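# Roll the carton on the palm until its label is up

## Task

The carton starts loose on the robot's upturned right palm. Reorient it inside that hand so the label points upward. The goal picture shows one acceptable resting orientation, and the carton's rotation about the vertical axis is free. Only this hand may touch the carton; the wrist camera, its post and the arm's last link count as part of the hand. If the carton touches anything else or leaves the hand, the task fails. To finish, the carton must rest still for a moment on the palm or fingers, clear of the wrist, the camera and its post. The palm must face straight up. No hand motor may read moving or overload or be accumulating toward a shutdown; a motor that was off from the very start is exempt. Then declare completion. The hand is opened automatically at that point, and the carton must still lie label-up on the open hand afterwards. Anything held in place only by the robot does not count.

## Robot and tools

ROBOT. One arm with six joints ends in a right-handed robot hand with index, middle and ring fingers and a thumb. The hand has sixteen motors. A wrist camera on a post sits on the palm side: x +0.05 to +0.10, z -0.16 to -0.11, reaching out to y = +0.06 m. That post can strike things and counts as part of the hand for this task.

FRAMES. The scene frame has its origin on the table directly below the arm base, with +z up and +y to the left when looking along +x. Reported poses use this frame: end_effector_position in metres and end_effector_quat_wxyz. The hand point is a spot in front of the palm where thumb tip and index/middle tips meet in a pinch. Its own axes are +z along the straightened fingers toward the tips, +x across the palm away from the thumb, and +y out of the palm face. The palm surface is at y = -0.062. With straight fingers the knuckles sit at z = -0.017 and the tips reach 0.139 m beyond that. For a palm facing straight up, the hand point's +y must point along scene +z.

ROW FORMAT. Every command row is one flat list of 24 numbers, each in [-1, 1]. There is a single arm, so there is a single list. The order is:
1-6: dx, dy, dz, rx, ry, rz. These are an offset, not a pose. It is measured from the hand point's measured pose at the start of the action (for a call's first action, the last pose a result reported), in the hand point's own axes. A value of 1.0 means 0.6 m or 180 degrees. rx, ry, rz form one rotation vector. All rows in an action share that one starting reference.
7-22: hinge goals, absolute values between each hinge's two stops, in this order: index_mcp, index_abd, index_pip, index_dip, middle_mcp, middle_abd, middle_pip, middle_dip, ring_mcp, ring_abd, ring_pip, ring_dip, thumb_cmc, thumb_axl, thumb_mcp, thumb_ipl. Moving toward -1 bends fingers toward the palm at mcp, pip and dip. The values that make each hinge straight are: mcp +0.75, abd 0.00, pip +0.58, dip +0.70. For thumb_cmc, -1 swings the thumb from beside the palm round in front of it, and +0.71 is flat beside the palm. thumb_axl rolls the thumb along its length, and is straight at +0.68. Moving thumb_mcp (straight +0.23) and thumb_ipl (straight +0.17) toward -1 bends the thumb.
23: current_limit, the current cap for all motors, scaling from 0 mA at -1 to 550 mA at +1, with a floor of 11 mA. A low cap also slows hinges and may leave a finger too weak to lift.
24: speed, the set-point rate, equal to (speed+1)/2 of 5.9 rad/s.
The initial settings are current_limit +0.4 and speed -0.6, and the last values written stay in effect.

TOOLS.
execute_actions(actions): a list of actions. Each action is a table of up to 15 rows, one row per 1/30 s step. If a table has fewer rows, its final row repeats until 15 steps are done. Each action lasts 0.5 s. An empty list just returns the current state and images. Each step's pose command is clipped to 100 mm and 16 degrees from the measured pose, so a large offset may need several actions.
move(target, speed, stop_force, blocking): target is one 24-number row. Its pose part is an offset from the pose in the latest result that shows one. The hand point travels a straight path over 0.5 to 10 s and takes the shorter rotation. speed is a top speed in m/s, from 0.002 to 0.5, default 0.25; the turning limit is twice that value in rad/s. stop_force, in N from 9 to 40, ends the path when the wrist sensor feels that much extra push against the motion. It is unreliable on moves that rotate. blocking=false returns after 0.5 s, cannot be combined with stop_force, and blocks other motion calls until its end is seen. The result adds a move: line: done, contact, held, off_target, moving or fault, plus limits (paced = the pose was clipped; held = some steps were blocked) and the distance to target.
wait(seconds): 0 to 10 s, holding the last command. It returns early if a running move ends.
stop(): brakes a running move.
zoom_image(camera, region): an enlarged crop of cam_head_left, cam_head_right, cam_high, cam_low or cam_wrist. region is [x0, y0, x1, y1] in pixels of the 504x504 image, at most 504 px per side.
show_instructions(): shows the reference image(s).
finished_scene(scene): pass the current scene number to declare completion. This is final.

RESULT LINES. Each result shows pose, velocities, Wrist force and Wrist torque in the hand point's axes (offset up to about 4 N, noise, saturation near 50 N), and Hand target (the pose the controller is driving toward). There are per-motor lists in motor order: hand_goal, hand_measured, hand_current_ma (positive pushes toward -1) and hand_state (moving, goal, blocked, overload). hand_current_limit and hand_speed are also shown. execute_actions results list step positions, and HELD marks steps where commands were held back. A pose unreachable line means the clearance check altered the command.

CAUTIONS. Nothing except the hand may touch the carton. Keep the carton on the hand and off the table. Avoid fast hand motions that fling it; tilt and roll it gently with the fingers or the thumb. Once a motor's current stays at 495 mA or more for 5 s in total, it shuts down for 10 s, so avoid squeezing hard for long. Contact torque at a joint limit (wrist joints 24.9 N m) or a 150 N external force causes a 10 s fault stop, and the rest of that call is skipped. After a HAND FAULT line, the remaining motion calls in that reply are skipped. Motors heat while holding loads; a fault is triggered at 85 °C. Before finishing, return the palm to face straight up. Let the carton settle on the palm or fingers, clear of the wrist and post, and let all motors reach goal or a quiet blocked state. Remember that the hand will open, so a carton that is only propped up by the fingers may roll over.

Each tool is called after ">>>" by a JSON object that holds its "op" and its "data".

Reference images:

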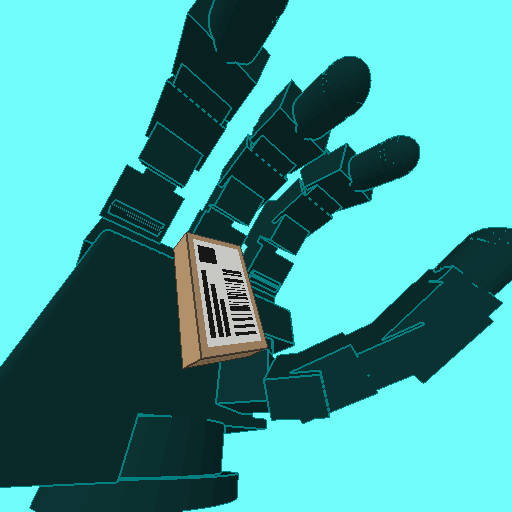

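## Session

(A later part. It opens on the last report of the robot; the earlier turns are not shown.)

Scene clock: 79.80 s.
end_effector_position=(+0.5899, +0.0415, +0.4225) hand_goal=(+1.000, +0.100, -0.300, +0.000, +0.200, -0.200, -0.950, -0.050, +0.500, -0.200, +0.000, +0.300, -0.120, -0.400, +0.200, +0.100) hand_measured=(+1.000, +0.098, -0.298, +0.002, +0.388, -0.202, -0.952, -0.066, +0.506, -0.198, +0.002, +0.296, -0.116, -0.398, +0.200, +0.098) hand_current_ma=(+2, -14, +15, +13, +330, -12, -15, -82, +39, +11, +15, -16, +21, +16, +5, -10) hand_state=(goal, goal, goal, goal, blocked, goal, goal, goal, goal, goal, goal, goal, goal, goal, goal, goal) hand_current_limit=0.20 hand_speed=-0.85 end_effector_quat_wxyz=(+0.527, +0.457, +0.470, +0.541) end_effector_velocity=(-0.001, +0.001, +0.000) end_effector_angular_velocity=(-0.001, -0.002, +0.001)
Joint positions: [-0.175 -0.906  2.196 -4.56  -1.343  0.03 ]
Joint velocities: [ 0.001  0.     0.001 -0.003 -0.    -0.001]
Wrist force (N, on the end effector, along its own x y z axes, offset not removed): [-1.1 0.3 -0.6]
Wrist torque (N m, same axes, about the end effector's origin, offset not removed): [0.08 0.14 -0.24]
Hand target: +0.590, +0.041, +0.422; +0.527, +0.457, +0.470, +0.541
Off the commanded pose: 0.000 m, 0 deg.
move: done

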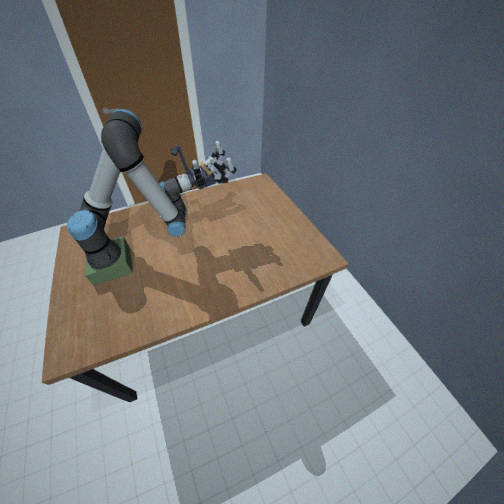

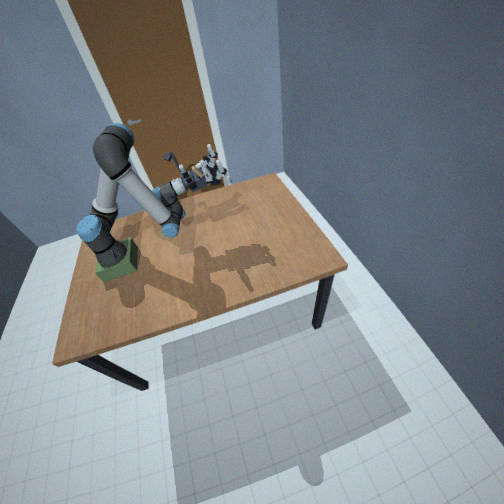

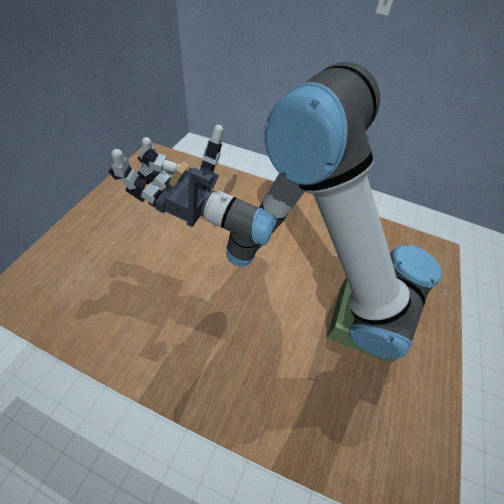

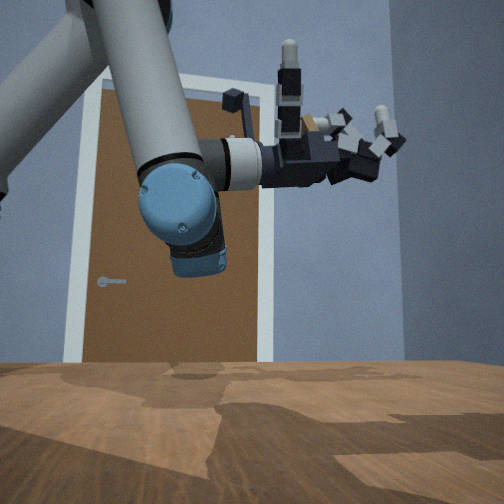

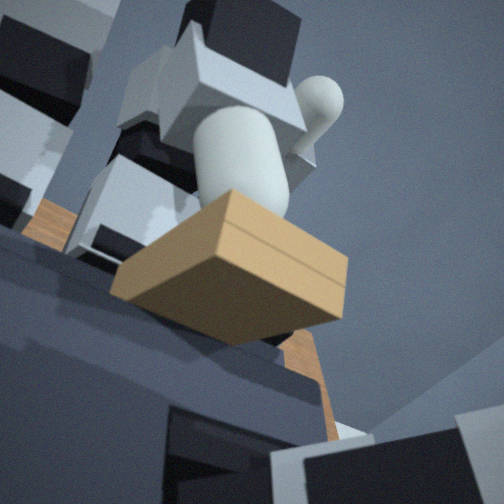

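>>> {"op": "execute_actions", "data": {"actions": [[[0,0,0,0,0,0, 0.8,0.4,-0.95,-0.3, 0.45,-0.2,0,0.3, 0.5,-0.2,0.0,0.3, -0.12,-0.4,0.2,0.1,0.2,-0.3]],[[0,0,0,0,0,0, 0.5,0.4,-0.95,-0.3, 0.45,-0.2,0,0.3, 0.5,-0.2,0.0,0.3, -0.12,-0.4,0.2,0.1,0.2,-0.6]],[[0,0,0,0,0,0, 0.25,0.4,-0.95,-0.3, 0.45,-0.2,0,0.3, 0.5,-0.2,0.0,0.3, -0.12,-0.4,0.2,0.1,0.2,-0.7]]]}}

>>> {"op": "move", "data": {"target": [0,0,0,0,0,0, 0.2,0.4,-0.95,-0.15, 1,-0.2,0,0.3, 0.5,-0.2,0.0,0.3, -0.12,-0.4,0.2,0.1,0.2,-0.8]}}

Scene clock: 86.07 s.
end_effector_position=(+0.5899, +0.0415, +0.4225) hand_goal=(+0.250, +0.400, -0.950, -0.300, +0.450, -0.200, +0.000, +0.300, +0.500, -0.200, +0.000, +0.300, -0.120, -0.400, +0.200, +0.100) hand_measured=(+0.326, +0.404, -0.938, -0.298, +0.458, -0.202, -0.002, +0.296, +0.508, -0.198, +0.002, +0.296, -0.116, -0.398, +0.200, +0.098) hand_current_ma=(+318, +24, +67, +5, +50, -12, -9, -16, +40, +11, +15, -16, +21, +16, +5, -10) hand_state=(moving, moving, moving, moving, goal, goal, goal, goal, goal, goal, goal, goal, goal, goal, goal, goal) hand_current_limit=0.20 hand_speed=-0.70 end_effector_quat_wxyz=(+0.527, +0.457, +0.470, +0.541) end_effector_velocity=(+0.000, +0.000, -0.000) end_effector_angular_velocity=(-0.000, +0.000, +0.001)
Joint positions: [-0.175 -0.906  2.196 -4.56  -1.343  0.03 ]
Joint velocities: [0.    0.    0.    0.    0.001 0.   ]
Wrist force (N, on the end effector, along its own x y z axes, offset not removed): [0.0 1.0 -2.1]
Wrist torque (N m, same axes, about the end effector's origin, offset not removed): [0.23 0.06 -0.20]
Hand target: +0.590, +0.041, +0.422; +0.527, +0.457, +0.470, +0.541
Off the commanded pose: 0.000 m, 0 deg.
Step readings (end_effector_position; steps 1 to 15: 1st action; 16 to 30: 2nd action; 31 to 45: 3rd action):
0: (+0.5899, +0.0415, +0.4225)
1: (+0.5899, +0.0415, +0.4225)
2: (+0.5899, +0.0415, +0.4225)
4: (+0.5899, +0.0415, +0.4225)
8: (+0.5899, +0.0415, +0.4225)
15: (+0.5899, +0.0415, +0.4225)
16: (+0.5899, +0.0415, +0.4225)
17: (+0.5899, +0.0415, +0.4225)
19: (+0.5899, +0.0415, +0.4225)
23: (+0.5899, +0.0415, +0.4225)
30: (+0.5899, +0.0415, +0.4225)
31: (+0.5899, +0.0415, +0.4225)
32: (+0.5899, +0.0415, +0.4225)
34: (+0.5899, +0.0415, +0.4225)
38: (+0.5899, +0.0415, +0.4225)
45: end_effector_position above

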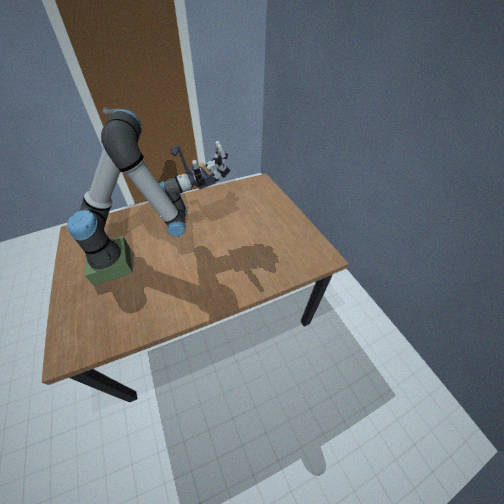

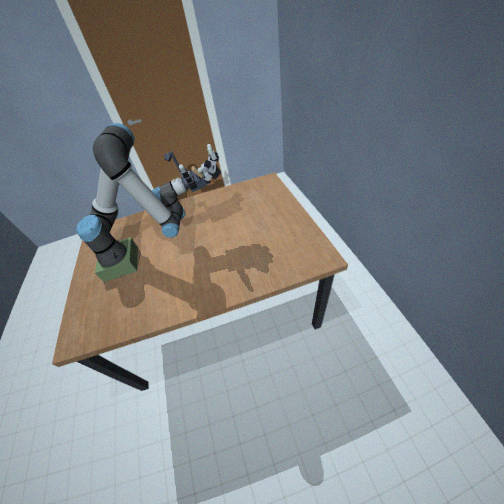

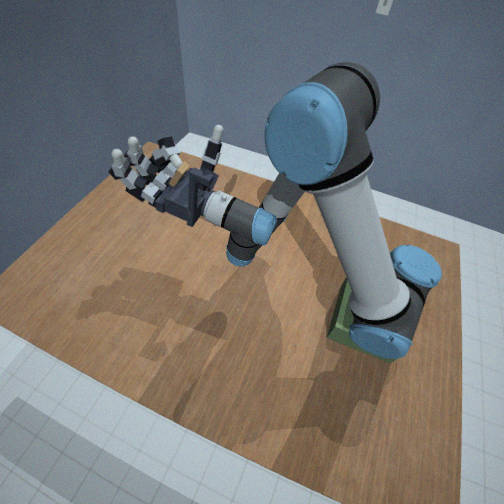

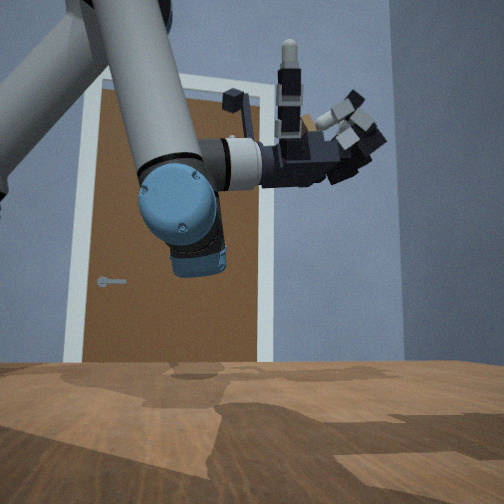

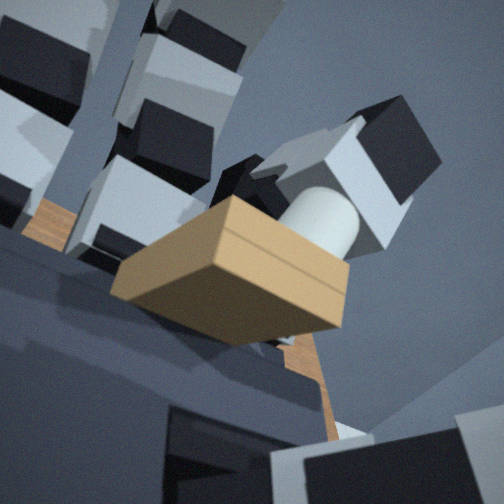

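Scene clock: 87.50 s.
end_effector_position=(+0.5899, +0.0415, +0.4225) hand_goal=(+0.200, +0.400, -0.950, -0.150, +1.000, -0.200, +0.000, +0.300, +0.500, -0.200, +0.000, +0.300, -0.120, -0.400, +0.200, +0.100) hand_measured=(+0.290, +0.406, -0.946, -0.168, +1.000, -0.202, +0.000, +0.298, +0.508, -0.198, +0.002, +0.296, -0.116, -0.398, +0.200, +0.098) hand_current_ma=(+330, +29, +22, -93, +2, -12, +1, -13, +40, +11, +15, -16, +21, +16, +5, -10) hand_state=(blocked, goal, goal, goal, goal, goal, goal, goal, goal, goal, goal, goal, goal, goal, goal, goal) hand_current_limit=0.20 hand_speed=-0.80 end_effector_quat_wxyz=(+0.527, +0.457, +0.470, +0.541) end_effector_velocity=(-0.000, +0.001, +0.001) end_effector_angular_velocity=(+0.002, -0.001, +0.002)
Joint positions: [-0.175 -0.906  2.196 -4.56  -1.343  0.03 ]
Joint velocities: [ 0.001 -0.002 -0.     0.001  0.     0.002]
Wrist force (N, on the end effector, along its own x y z axes, offset not removed): [0.0 -0.4 -0.2]
Wrist torque (N m, same axes, about the end effector's origin, offset not removed): [-0.17 -0.05 -0.22]
Hand target: +0.590, +0.041, +0.422; +0.527, +0.457, +0.470, +0.541
Off the commanded pose: 0.000 m, 0 deg.
move: done

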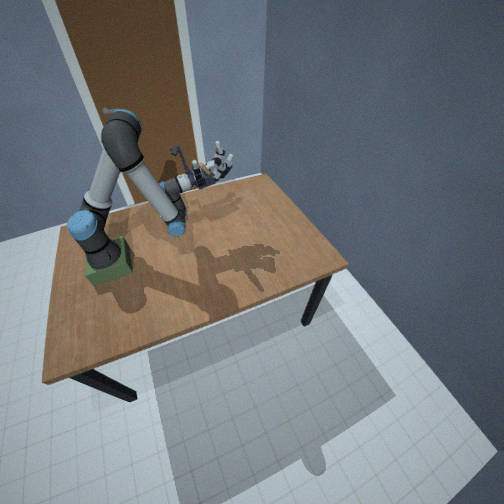

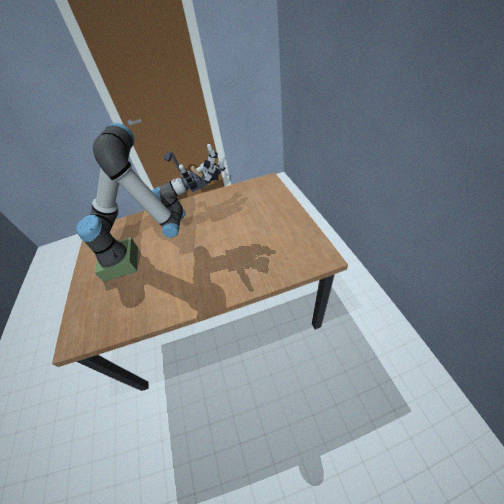

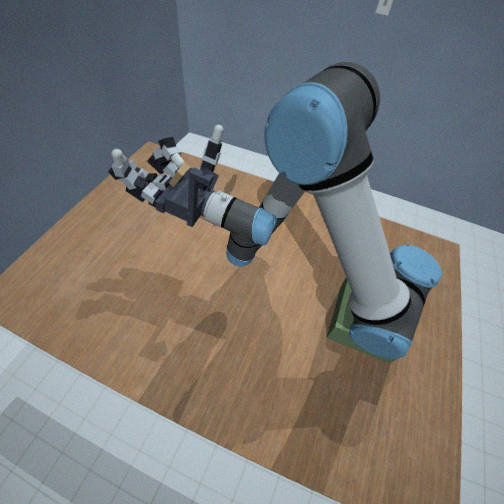

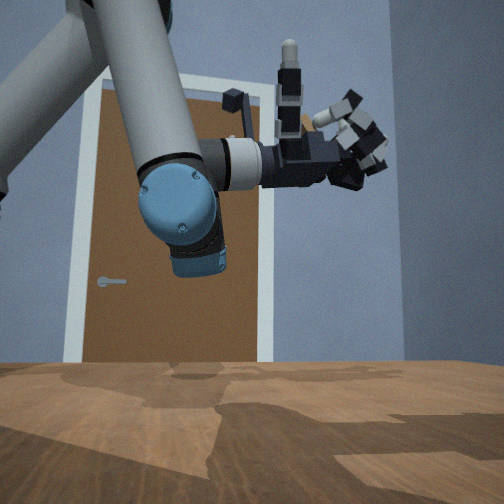

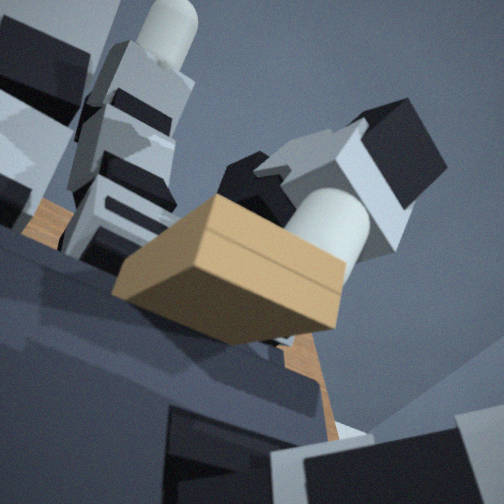

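>>> {"op": "move", "data": {"target": [0,0,0,0.045,0,0, 0.1,0.45,-0.95,-0.05, 1,-0.2,0,0.3, 0.5,-0.2,0.0,0.3, -0.12,-0.4,0.2,0.1,0.75,-0.85], "speed": 0.1}}

>>> {"op": "zoom_image", "data": {"camera": "cam_high", "region": [110,110,230,230]}}

Scene clock: 92.53 s.
end_effector_position=(+0.5899, +0.0415, +0.4225) hand_goal=(+0.100, +0.450, -0.950, -0.050, +1.000, -0.200, +0.000, +0.300, +0.500, -0.200, +0.000, +0.300, -0.120, -0.400, +0.200, +0.100) hand_measured=(+0.112, +0.450, -0.948, -0.052, +1.000, -0.202, +0.000, +0.298, +0.508, -0.198, +0.002, +0.296, -0.116, -0.398, +0.200, +0.098) hand_current_ma=(+65, +2, +11, -15, +2, -12, +1, -13, +43, +11, +15, -16, +21, +16, +5, -10) hand_state=(goal, goal, goal, goal, goal, goal, goal, goal, goal, goal, goal, goal, goal, goal, goal, goal) hand_current_limit=0.75 hand_speed=-0.85 end_effector_quat_wxyz=(+0.494, +0.493, +0.506, +0.507) end_effector_velocity=(+0.000, +0.000, +0.000) end_effector_angular_velocity=(+0.002, +0.010, +0.001)
Joint positions: [-0.184 -1.019  2.281 -4.388 -1.332 -0.002]
Joint velocities: [-0.    -0.01   0.005  0.016  0.001 -0.   ]
Wrist force (N, on the end effector, along its own x y z axes, offset not removed): [-0.8 -0.6 -1.3]
Wrist torque (N m, same axes, about the end effector's origin, offset not removed): [0.03 0.18 -0.43]
Hand target: +0.590, +0.041, +0.422; +0.493, +0.493, +0.507, +0.506
Off the commanded pose: 0.000 m, 0 deg.
move: done

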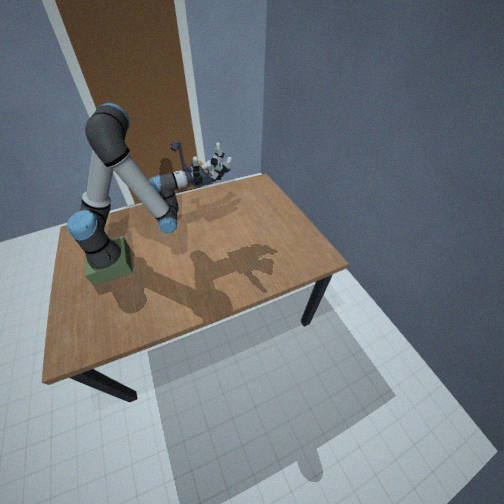

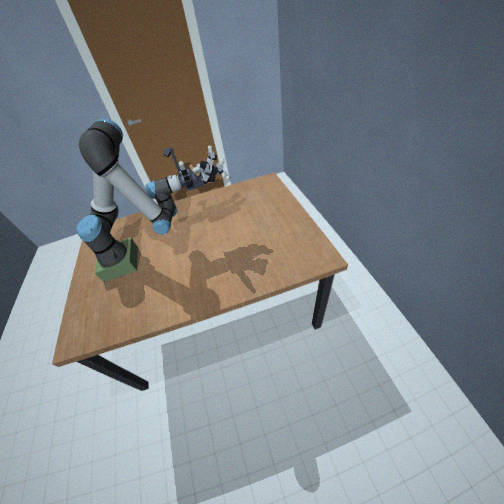

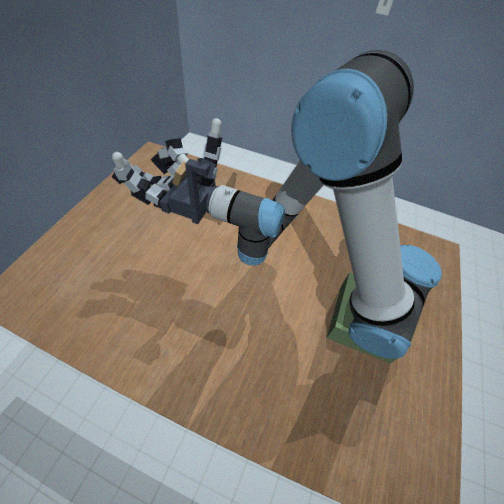

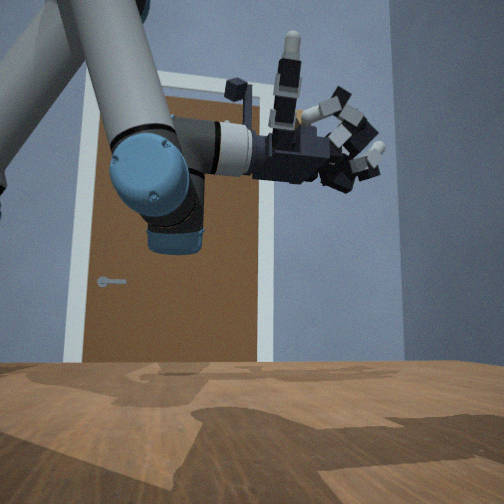

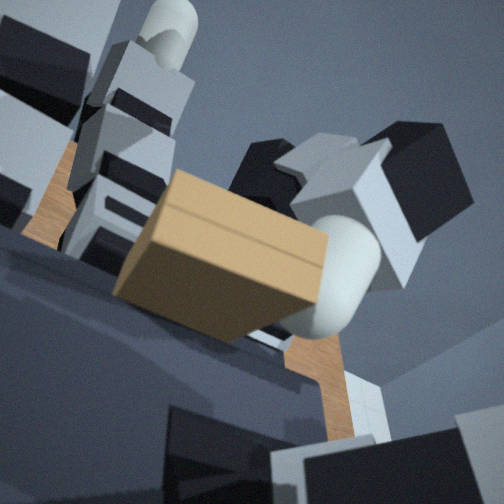

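Region (110, 110, 230, 230) of cam_high's 504x504 image, scaled by 4.200, with more detail than that image has.

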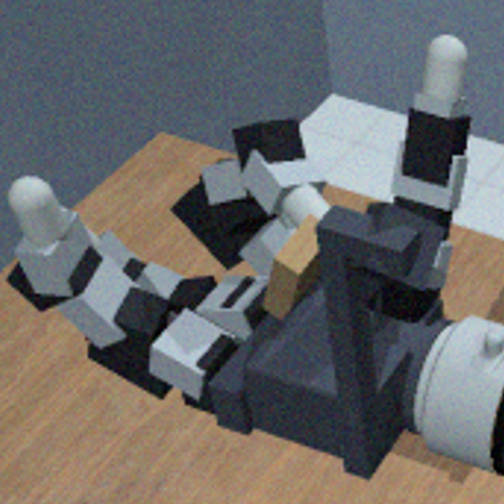

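>>> {"op": "execute_actions", "data": {"actions": [[[0,0,0,0,0,0, 0.1,0.4,-0.95,-0.1, 1,0,0,0.3, 0.5,-0.2,-0.95,-0.1, -0.12,-0.4,0.2,0.1,0.4,-0.2]],[[0,0,0,0,0,0, 0.1,0.4,-0.95,-0.1, 1,0,0,0.3, 0.1,-0.2,-0.95,-0.1, -0.12,-0.4,0.2,0.1,0.4,-0.5]],[[0,0,0,0,0,0, 0.1,0.45,-0.95,-0.1, 1,0,0,0.3, 0.1,-0.7,-0.95,-0.1, -0.12,-0.4,0.2,0.1,0.4,-0.6]],[[0,0,0,0,0,0, 0.1,0.45,-0.95,-0.1, 1,0,0,0.3, 0.1,-0.7,-0.95,-0.1, -0.12,-0.4,0.2,0.1,0.4,-0.6]]]}}

>>> {"op": "zoom_image", "data": {"camera": "cam_high", "region": [110,110,230,230]}}

Scene clock: 99.73 s.
end_effector_position=(+0.5899, +0.0414, +0.4224) hand_goal=(+0.100, +0.450, -0.950, -0.100, +1.000, +0.000, +0.000, +0.300, +0.100, -0.700, -0.950, -0.100, -0.120, -0.400, +0.200, +0.100) hand_measured=(+0.110, +0.446, -0.948, -0.096, +1.000, -0.004, +0.000, +0.298, +0.110, -0.698, -0.950, -0.098, -0.116, -0.398, +0.200, +0.098) hand_current_ma=(+63, -17, +7, +17, +2, -15, +2, -13, +60, +12, +0, +12, +21, +16, +5, -10) hand_state=(goal, goal, goal, goal, goal, goal, goal, goal, goal, goal, goal, goal, goal, goal, goal, goal) hand_current_limit=0.40 hand_speed=-0.60 end_effector_quat_wxyz=(+0.494, +0.493, +0.506, +0.507) end_effector_velocity=(+0.000, -0.001, -0.001) end_effector_angular_velocity=(+0.001, +0.002, -0.002)
Joint positions: [-0.184 -1.019  2.281 -4.388 -1.332 -0.002]
Joint velocities: [-0.001  0.001  0.     0.001 -0.001  0.   ]
Wrist force (N, on the end effector, along its own x y z axes, offset not removed): [-1.6 -0.8 -0.4]
Wrist torque (N m, same axes, about the end effector's origin, offset not removed): [-0.04 0.23 -0.33]
Hand target: +0.590, +0.041, +0.422; +0.494, +0.493, +0.506, +0.507
Off the commanded pose: 0.000 m, 0 deg.
Step readings (end_effector_position; steps 1 to 15: 1st action; 16 to 30: 2nd action; 31 to 45: 3rd action; 46 to 60: 4th action):
0: (+0.5899, +0.0415, +0.4225)
1: (+0.5899, +0.0415, +0.4225)
2: (+0.5899, +0.0415, +0.4225)
4: (+0.5899, +0.0414, +0.4224)
8: (+0.5899, +0.0415, +0.4224)
15: (+0.5899, +0.0414, +0.4224)
16: (+0.5899, +0.0414, +0.4224)
17: (+0.5899, +0.0414, +0.4224)
19: (+0.5899, +0.0414, +0.4224)
23: (+0.5899, +0.0414, +0.4224)
30: (+0.5899, +0.0414, +0.4224)
31: (+0.5899, +0.0414, +0.4224)
32: (+0.5899, +0.0414, +0.4224)
34: (+0.5899, +0.0414, +0.4224)
38: (+0.5899, +0.0414, +0.4224)
45: (+0.5899, +0.0414, +0.4224)
46: (+0.5899, +0.0414, +0.4224)
47: (+0.5899, +0.0414, +0.4224)
49: (+0.5899, +0.0414, +0.4224)
53: (+0.5899, +0.0414, +0.4224)
60: end_effector_position above

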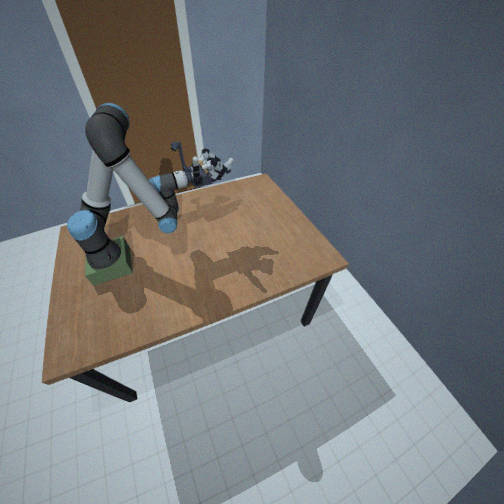

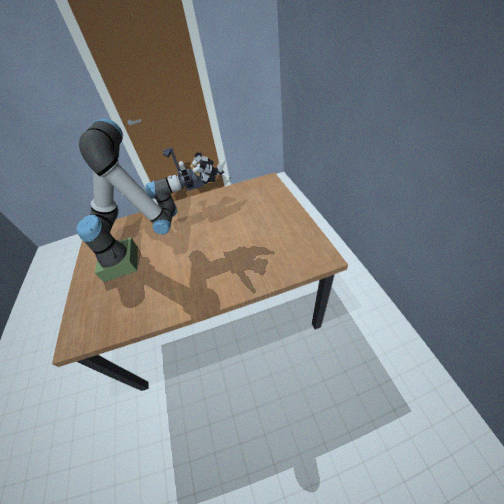

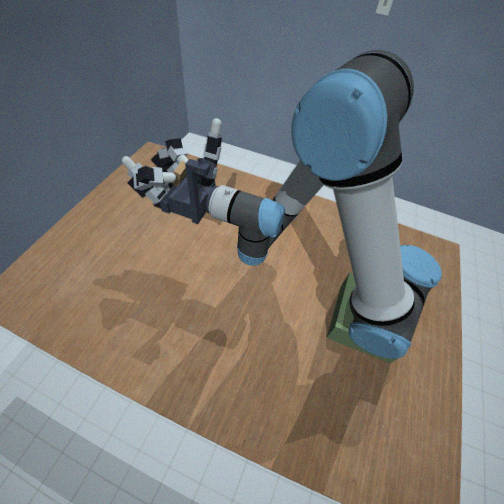

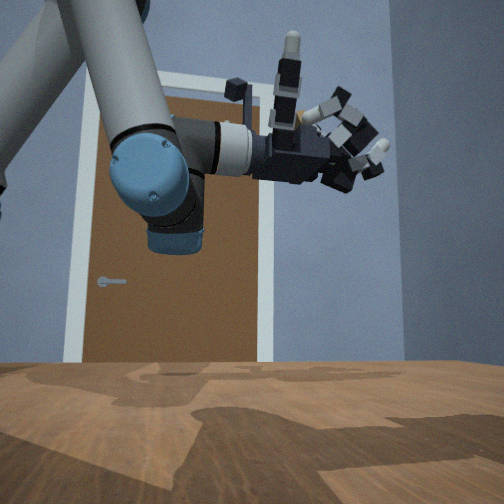

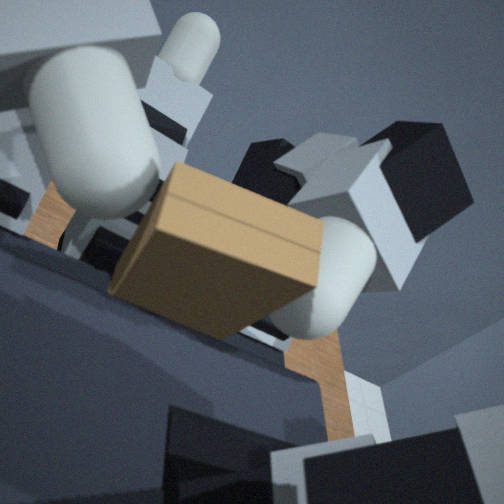

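Region (110, 110, 230, 230) of cam_high's 504x504 image, scaled by 4.200, with more detail than that image has.

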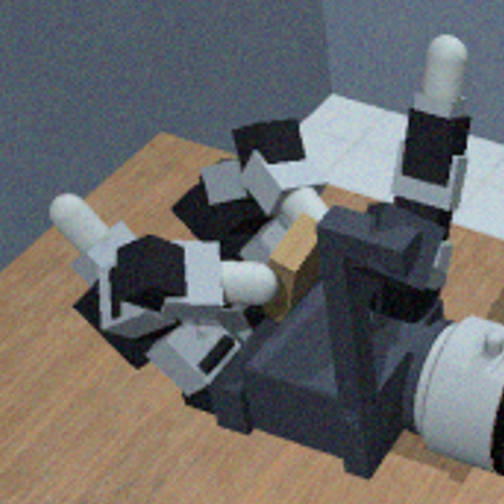

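>>> {"op": "execute_actions", "data": {"actions": [[[0,0,0,0,0,0, 0.05,0.45,-0.95,-0.15, 1,0,0,0.3, 0.0,-0.65,-0.95,-0.2, -0.12,-0.4,0.2,0.1,0.4,-0.6]],[[0,0,0,0,0,0, 0.05,0.72,-0.95,-0.15, 1,0,0,0.3, 0.0,-0.75,-0.95,-0.2, -0.12,-0.4,0.2,0.1,0.4,-0.75]],[[0,0,0,0,0,0, 0.05,0.72,-0.95,-0.15, 1,0,0,0.3, 0.0,-0.75,-0.95,-0.2, -0.12,-0.4,0.2,0.1,0.4,-0.75]]]}}

>>> {"op": "move", "data": {"target": [0,0,0,0,0,0, 0.0,0.85,-0.95,0.1, 1,0,0,0.3, -0.05,-0.9,-0.95,0.05, -0.12,-0.4,0.2,0.1,0.4,-0.85]}}

Scene clock: 109.37 s.
end_effector_position=(+0.5899, +0.0414, +0.4224) hand_goal=(+0.050, +0.720, -0.950, -0.150, +1.000, +0.000, +0.000, +0.300, +0.000, -0.750, -0.950, -0.200, -0.120, -0.400, +0.200, +0.100) hand_measured=(+0.050, +0.594, -0.930, -0.146, +1.000, -0.004, +0.000, +0.298, +0.008, -0.718, -0.904, -0.190, -0.116, -0.398, +0.200, +0.098) hand_current_ma=(+5, -382, +97, +16, +2, -15, +2, -13, +49, +153, +235, +52, +21, +16, +5, -10) hand_state=(goal, blocked, goal, goal, goal, goal, goal, goal, goal, blocked, blocked, goal, goal, goal, goal, goal) hand_current_limit=0.40 hand_speed=-0.75 end_effector_quat_wxyz=(+0.494, +0.493, +0.506, +0.507) end_effector_velocity=(+0.000, +0.000, -0.000) end_effector_angular_velocity=(+0.000, +0.001, +0.000)
Joint positions: [-0.184 -1.019  2.281 -4.388 -1.332 -0.002]
Joint velocities: [ 0.    -0.    -0.     0.001 -0.    -0.   ]
Wrist force (N, on the end effector, along its own x y z axes, offset not removed): [-1.1 1.1 -1.7]
Wrist torque (N m, same axes, about the end effector's origin, offset not removed): [0.23 0.25 -0.27]
Hand target: +0.590, +0.041, +0.422; +0.494, +0.493, +0.506, +0.507
Off the commanded pose: 0.000 m, 0 deg.
Step readings (end_effector_position; steps 1 to 15: 1st action; 16 to 30: 2nd action; 31 to 45: 3rd action):
0: (+0.5899, +0.0414, +0.4224)
1: (+0.5899, +0.0414, +0.4224)
2: (+0.5899, +0.0414, +0.4224)
4: (+0.5899, +0.0414, +0.4224)
8: (+0.5899, +0.0414, +0.4224)
15: (+0.5899, +0.0414, +0.4224)
16: (+0.5899, +0.0414, +0.4224)
17: (+0.5899, +0.0414, +0.4224)
19: (+0.5899, +0.0414, +0.4224)
23: (+0.5899, +0.0414, +0.4224)
30: (+0.5899, +0.0414, +0.4224)
31: (+0.5899, +0.0414, +0.4224)
32: (+0.5899, +0.0414, +0.4224)
34: (+0.5899, +0.0414, +0.4224)
38: (+0.5899, +0.0414, +0.4224)
45: end_effector_position above

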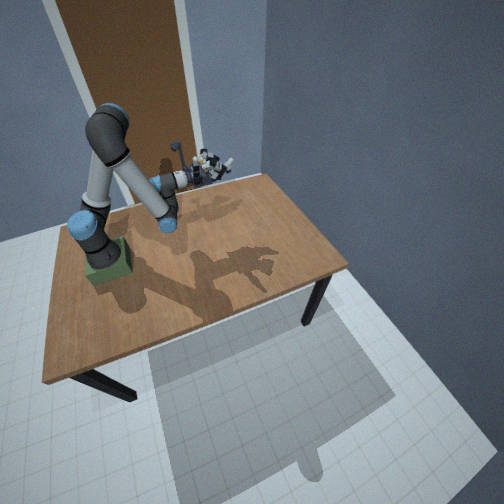

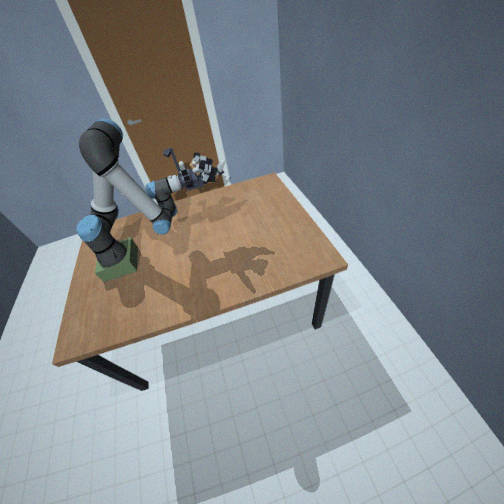

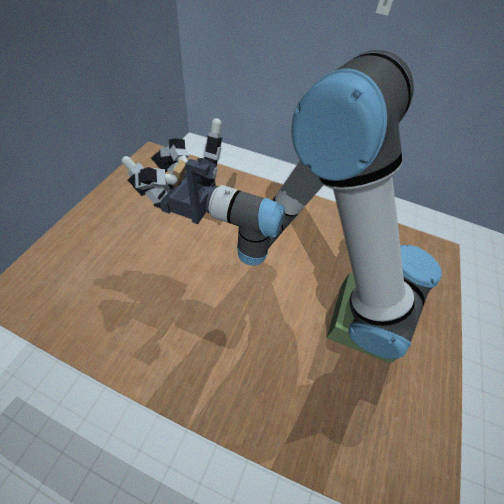

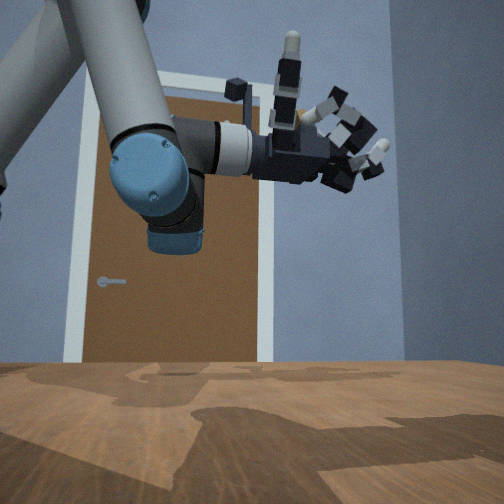

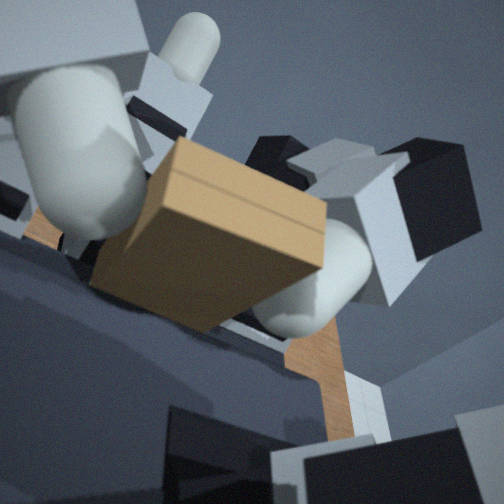

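Scene clock: 110.40 s.
end_effector_position=(+0.5899, +0.0414, +0.4224) hand_goal=(+0.000, +0.850, -0.950, +0.100, +1.000, +0.000, +0.000, +0.300, -0.050, -0.900, -0.950, +0.050, -0.120, -0.400, +0.200, +0.100) hand_measured=(+0.000, +0.810, -0.922, +0.108, +1.000, -0.004, +0.000, +0.298, -0.036, -0.882, -0.896, +0.066, -0.116, -0.398, +0.200, +0.098) hand_current_ma=(+0, -200, +142, +42, +2, -15, +2, -13, +74, +91, +272, +80, +21, +16, +5, -10) hand_state=(goal, blocked, blocked, goal, goal, goal, goal, goal, goal, goal, blocked, goal, goal, goal, goal, goal) hand_current_limit=0.40 hand_speed=-0.85 end_effector_quat_wxyz=(+0.494, +0.493, +0.506, +0.507) end_effector_velocity=(+0.000, -0.001, -0.000) end_effector_angular_velocity=(-0.000, -0.000, -0.001)
Joint positions: [-0.184 -1.019  2.281 -4.388 -1.332 -0.002]
Joint velocities: [-0.001  0.001 -0.001 -0.    -0.001 -0.   ]
Wrist force (N, on the end effector, along its own x y z axes, offset not removed): [-0.8 1.1 -0.9]
Wrist torque (N m, same axes, about the end effector's origin, offset not removed): [0.16 0.11 -0.18]
Hand target: +0.590, +0.041, +0.422; +0.494, +0.493, +0.506, +0.507
Off the commanded pose: 0.000 m, 0 deg.
move: done

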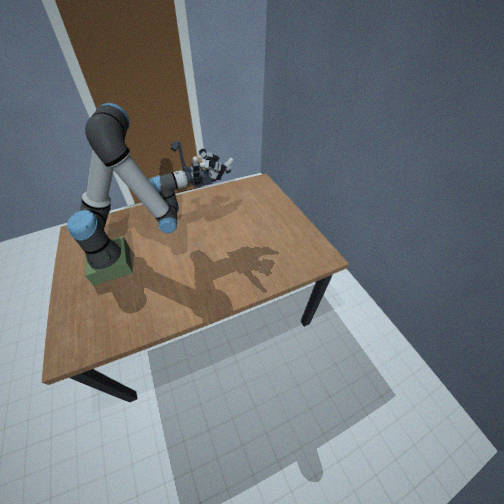

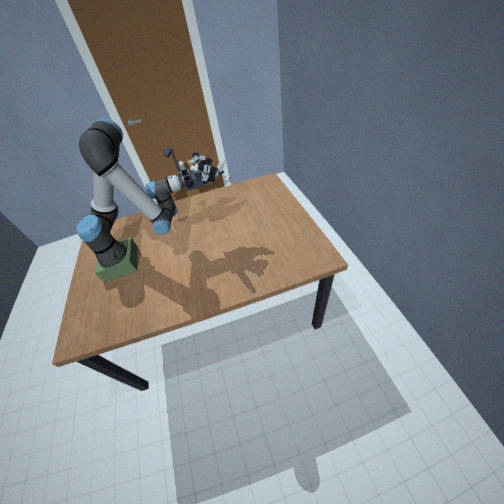

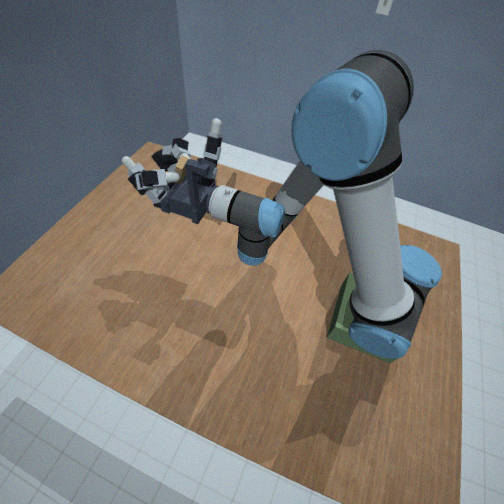

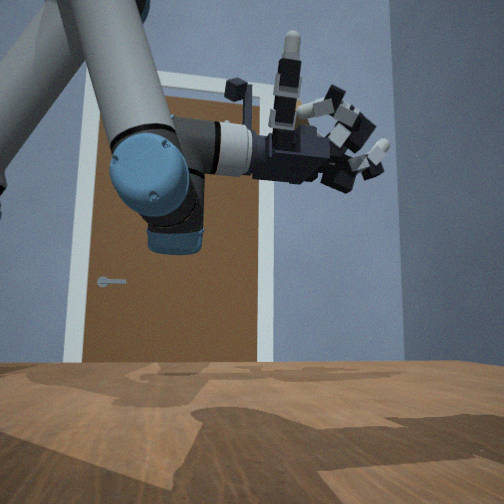

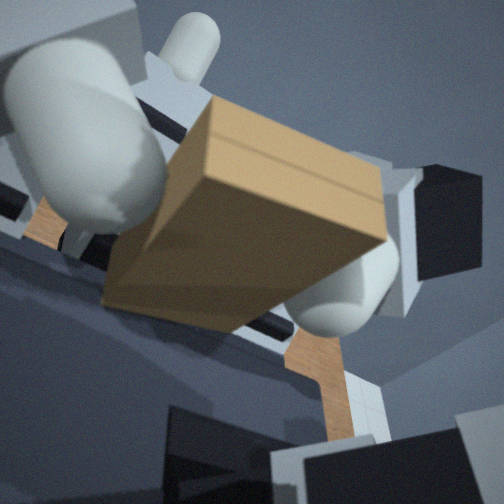

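Lifted out. Now swing it over with the knuckles.

>>> {"op": "move", "data": {"target": [0,0,0,0,0,0, -0.4,0.85,-0.95,0.1, 1,0,0,0.3, -0.45,-0.9,-0.95,0.05, 0.2,-0.4,0.2,0.1,0.4,-0.8]}}

>>> {"op": "zoom_image", "data": {"camera": "cam_high", "region": [110,110,230,230]}}

Scene clock: 114.13 s.
end_effector_position=(+0.5899, +0.0414, +0.4224) hand_goal=(-0.400, +0.850, -0.950, +0.100, +1.000, +0.000, +0.000, +0.300, -0.450, -0.900, -0.950, +0.050, +0.200, -0.400, +0.200, +0.100) hand_measured=(-0.400, +0.832, -0.916, +0.112, +1.000, -0.004, +0.000, +0.298, -0.448, -0.894, -0.898, +0.070, +0.208, -0.398, +0.204, +0.100) hand_current_ma=(+6, -92, +170, +63, +2, -15, +2, -13, +10, +25, +266, +96, +39, +16, +20, -6) hand_state=(goal, goal, blocked, goal, goal, goal, goal, goal, goal, goal, blocked, goal, goal, goal, goal, goal) hand_current_limit=0.40 hand_speed=-0.80 end_effector_quat_wxyz=(+0.494, +0.493, +0.506, +0.507) end_effector_velocity=(-0.000, +0.000, +0.000) end_effector_angular_velocity=(+0.001, -0.000, -0.000)
Joint positions: [-0.184 -1.019  2.281 -4.388 -1.332 -0.002]
Joint velocities: [ 0.001 -0.001  0.     0.    -0.001  0.001]
Wrist force (N, on the end effector, along its own x y z axes, offset not removed): [-0.7 1.1 -0.8]
Wrist torque (N m, same axes, about the end effector's origin, offset not removed): [0.13 0.09 -0.22]
Hand target: +0.590, +0.041, +0.422; +0.494, +0.493, +0.506, +0.507
Off the commanded pose: 0.000 m, 0 deg.
move: done

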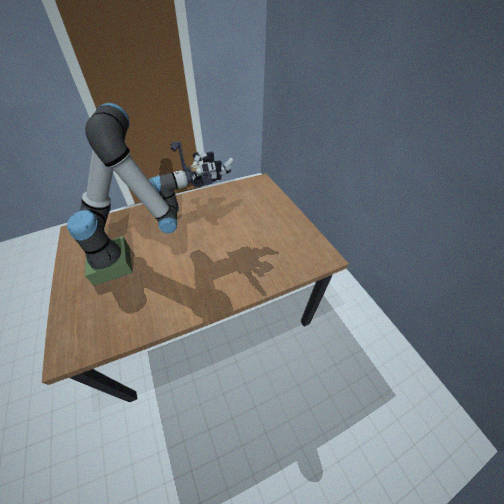

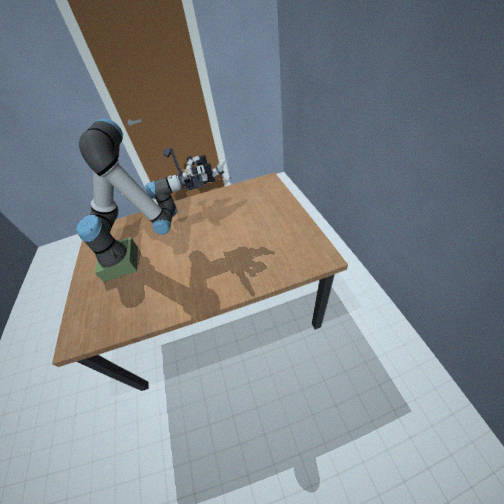

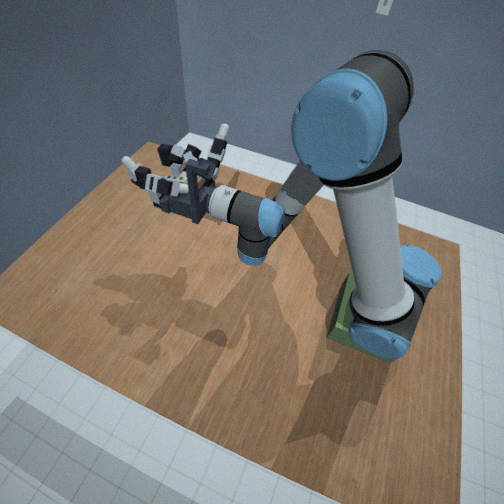

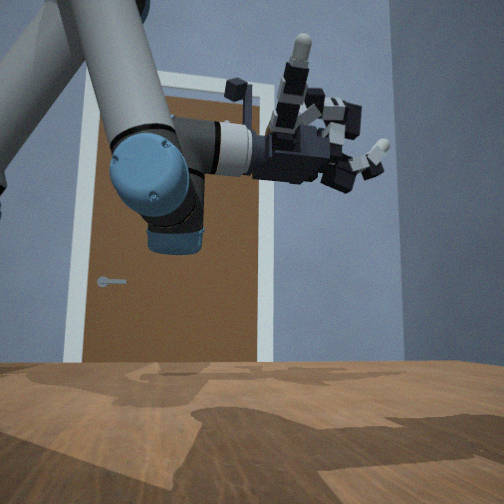

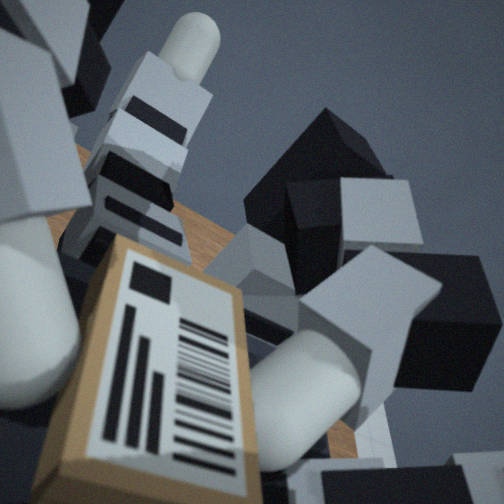

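Region (110, 110, 230, 230) of cam_high's 504x504 image, scaled by 4.200, with more detail than that image has.

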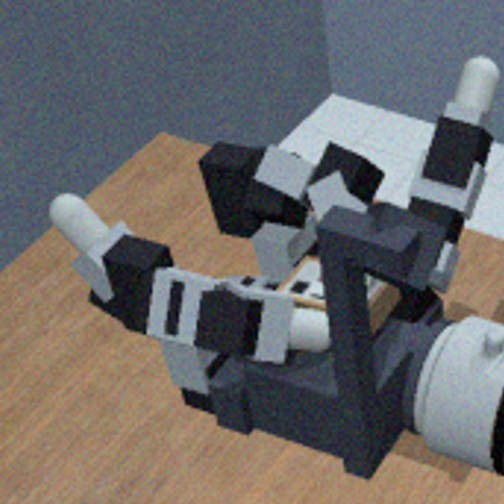

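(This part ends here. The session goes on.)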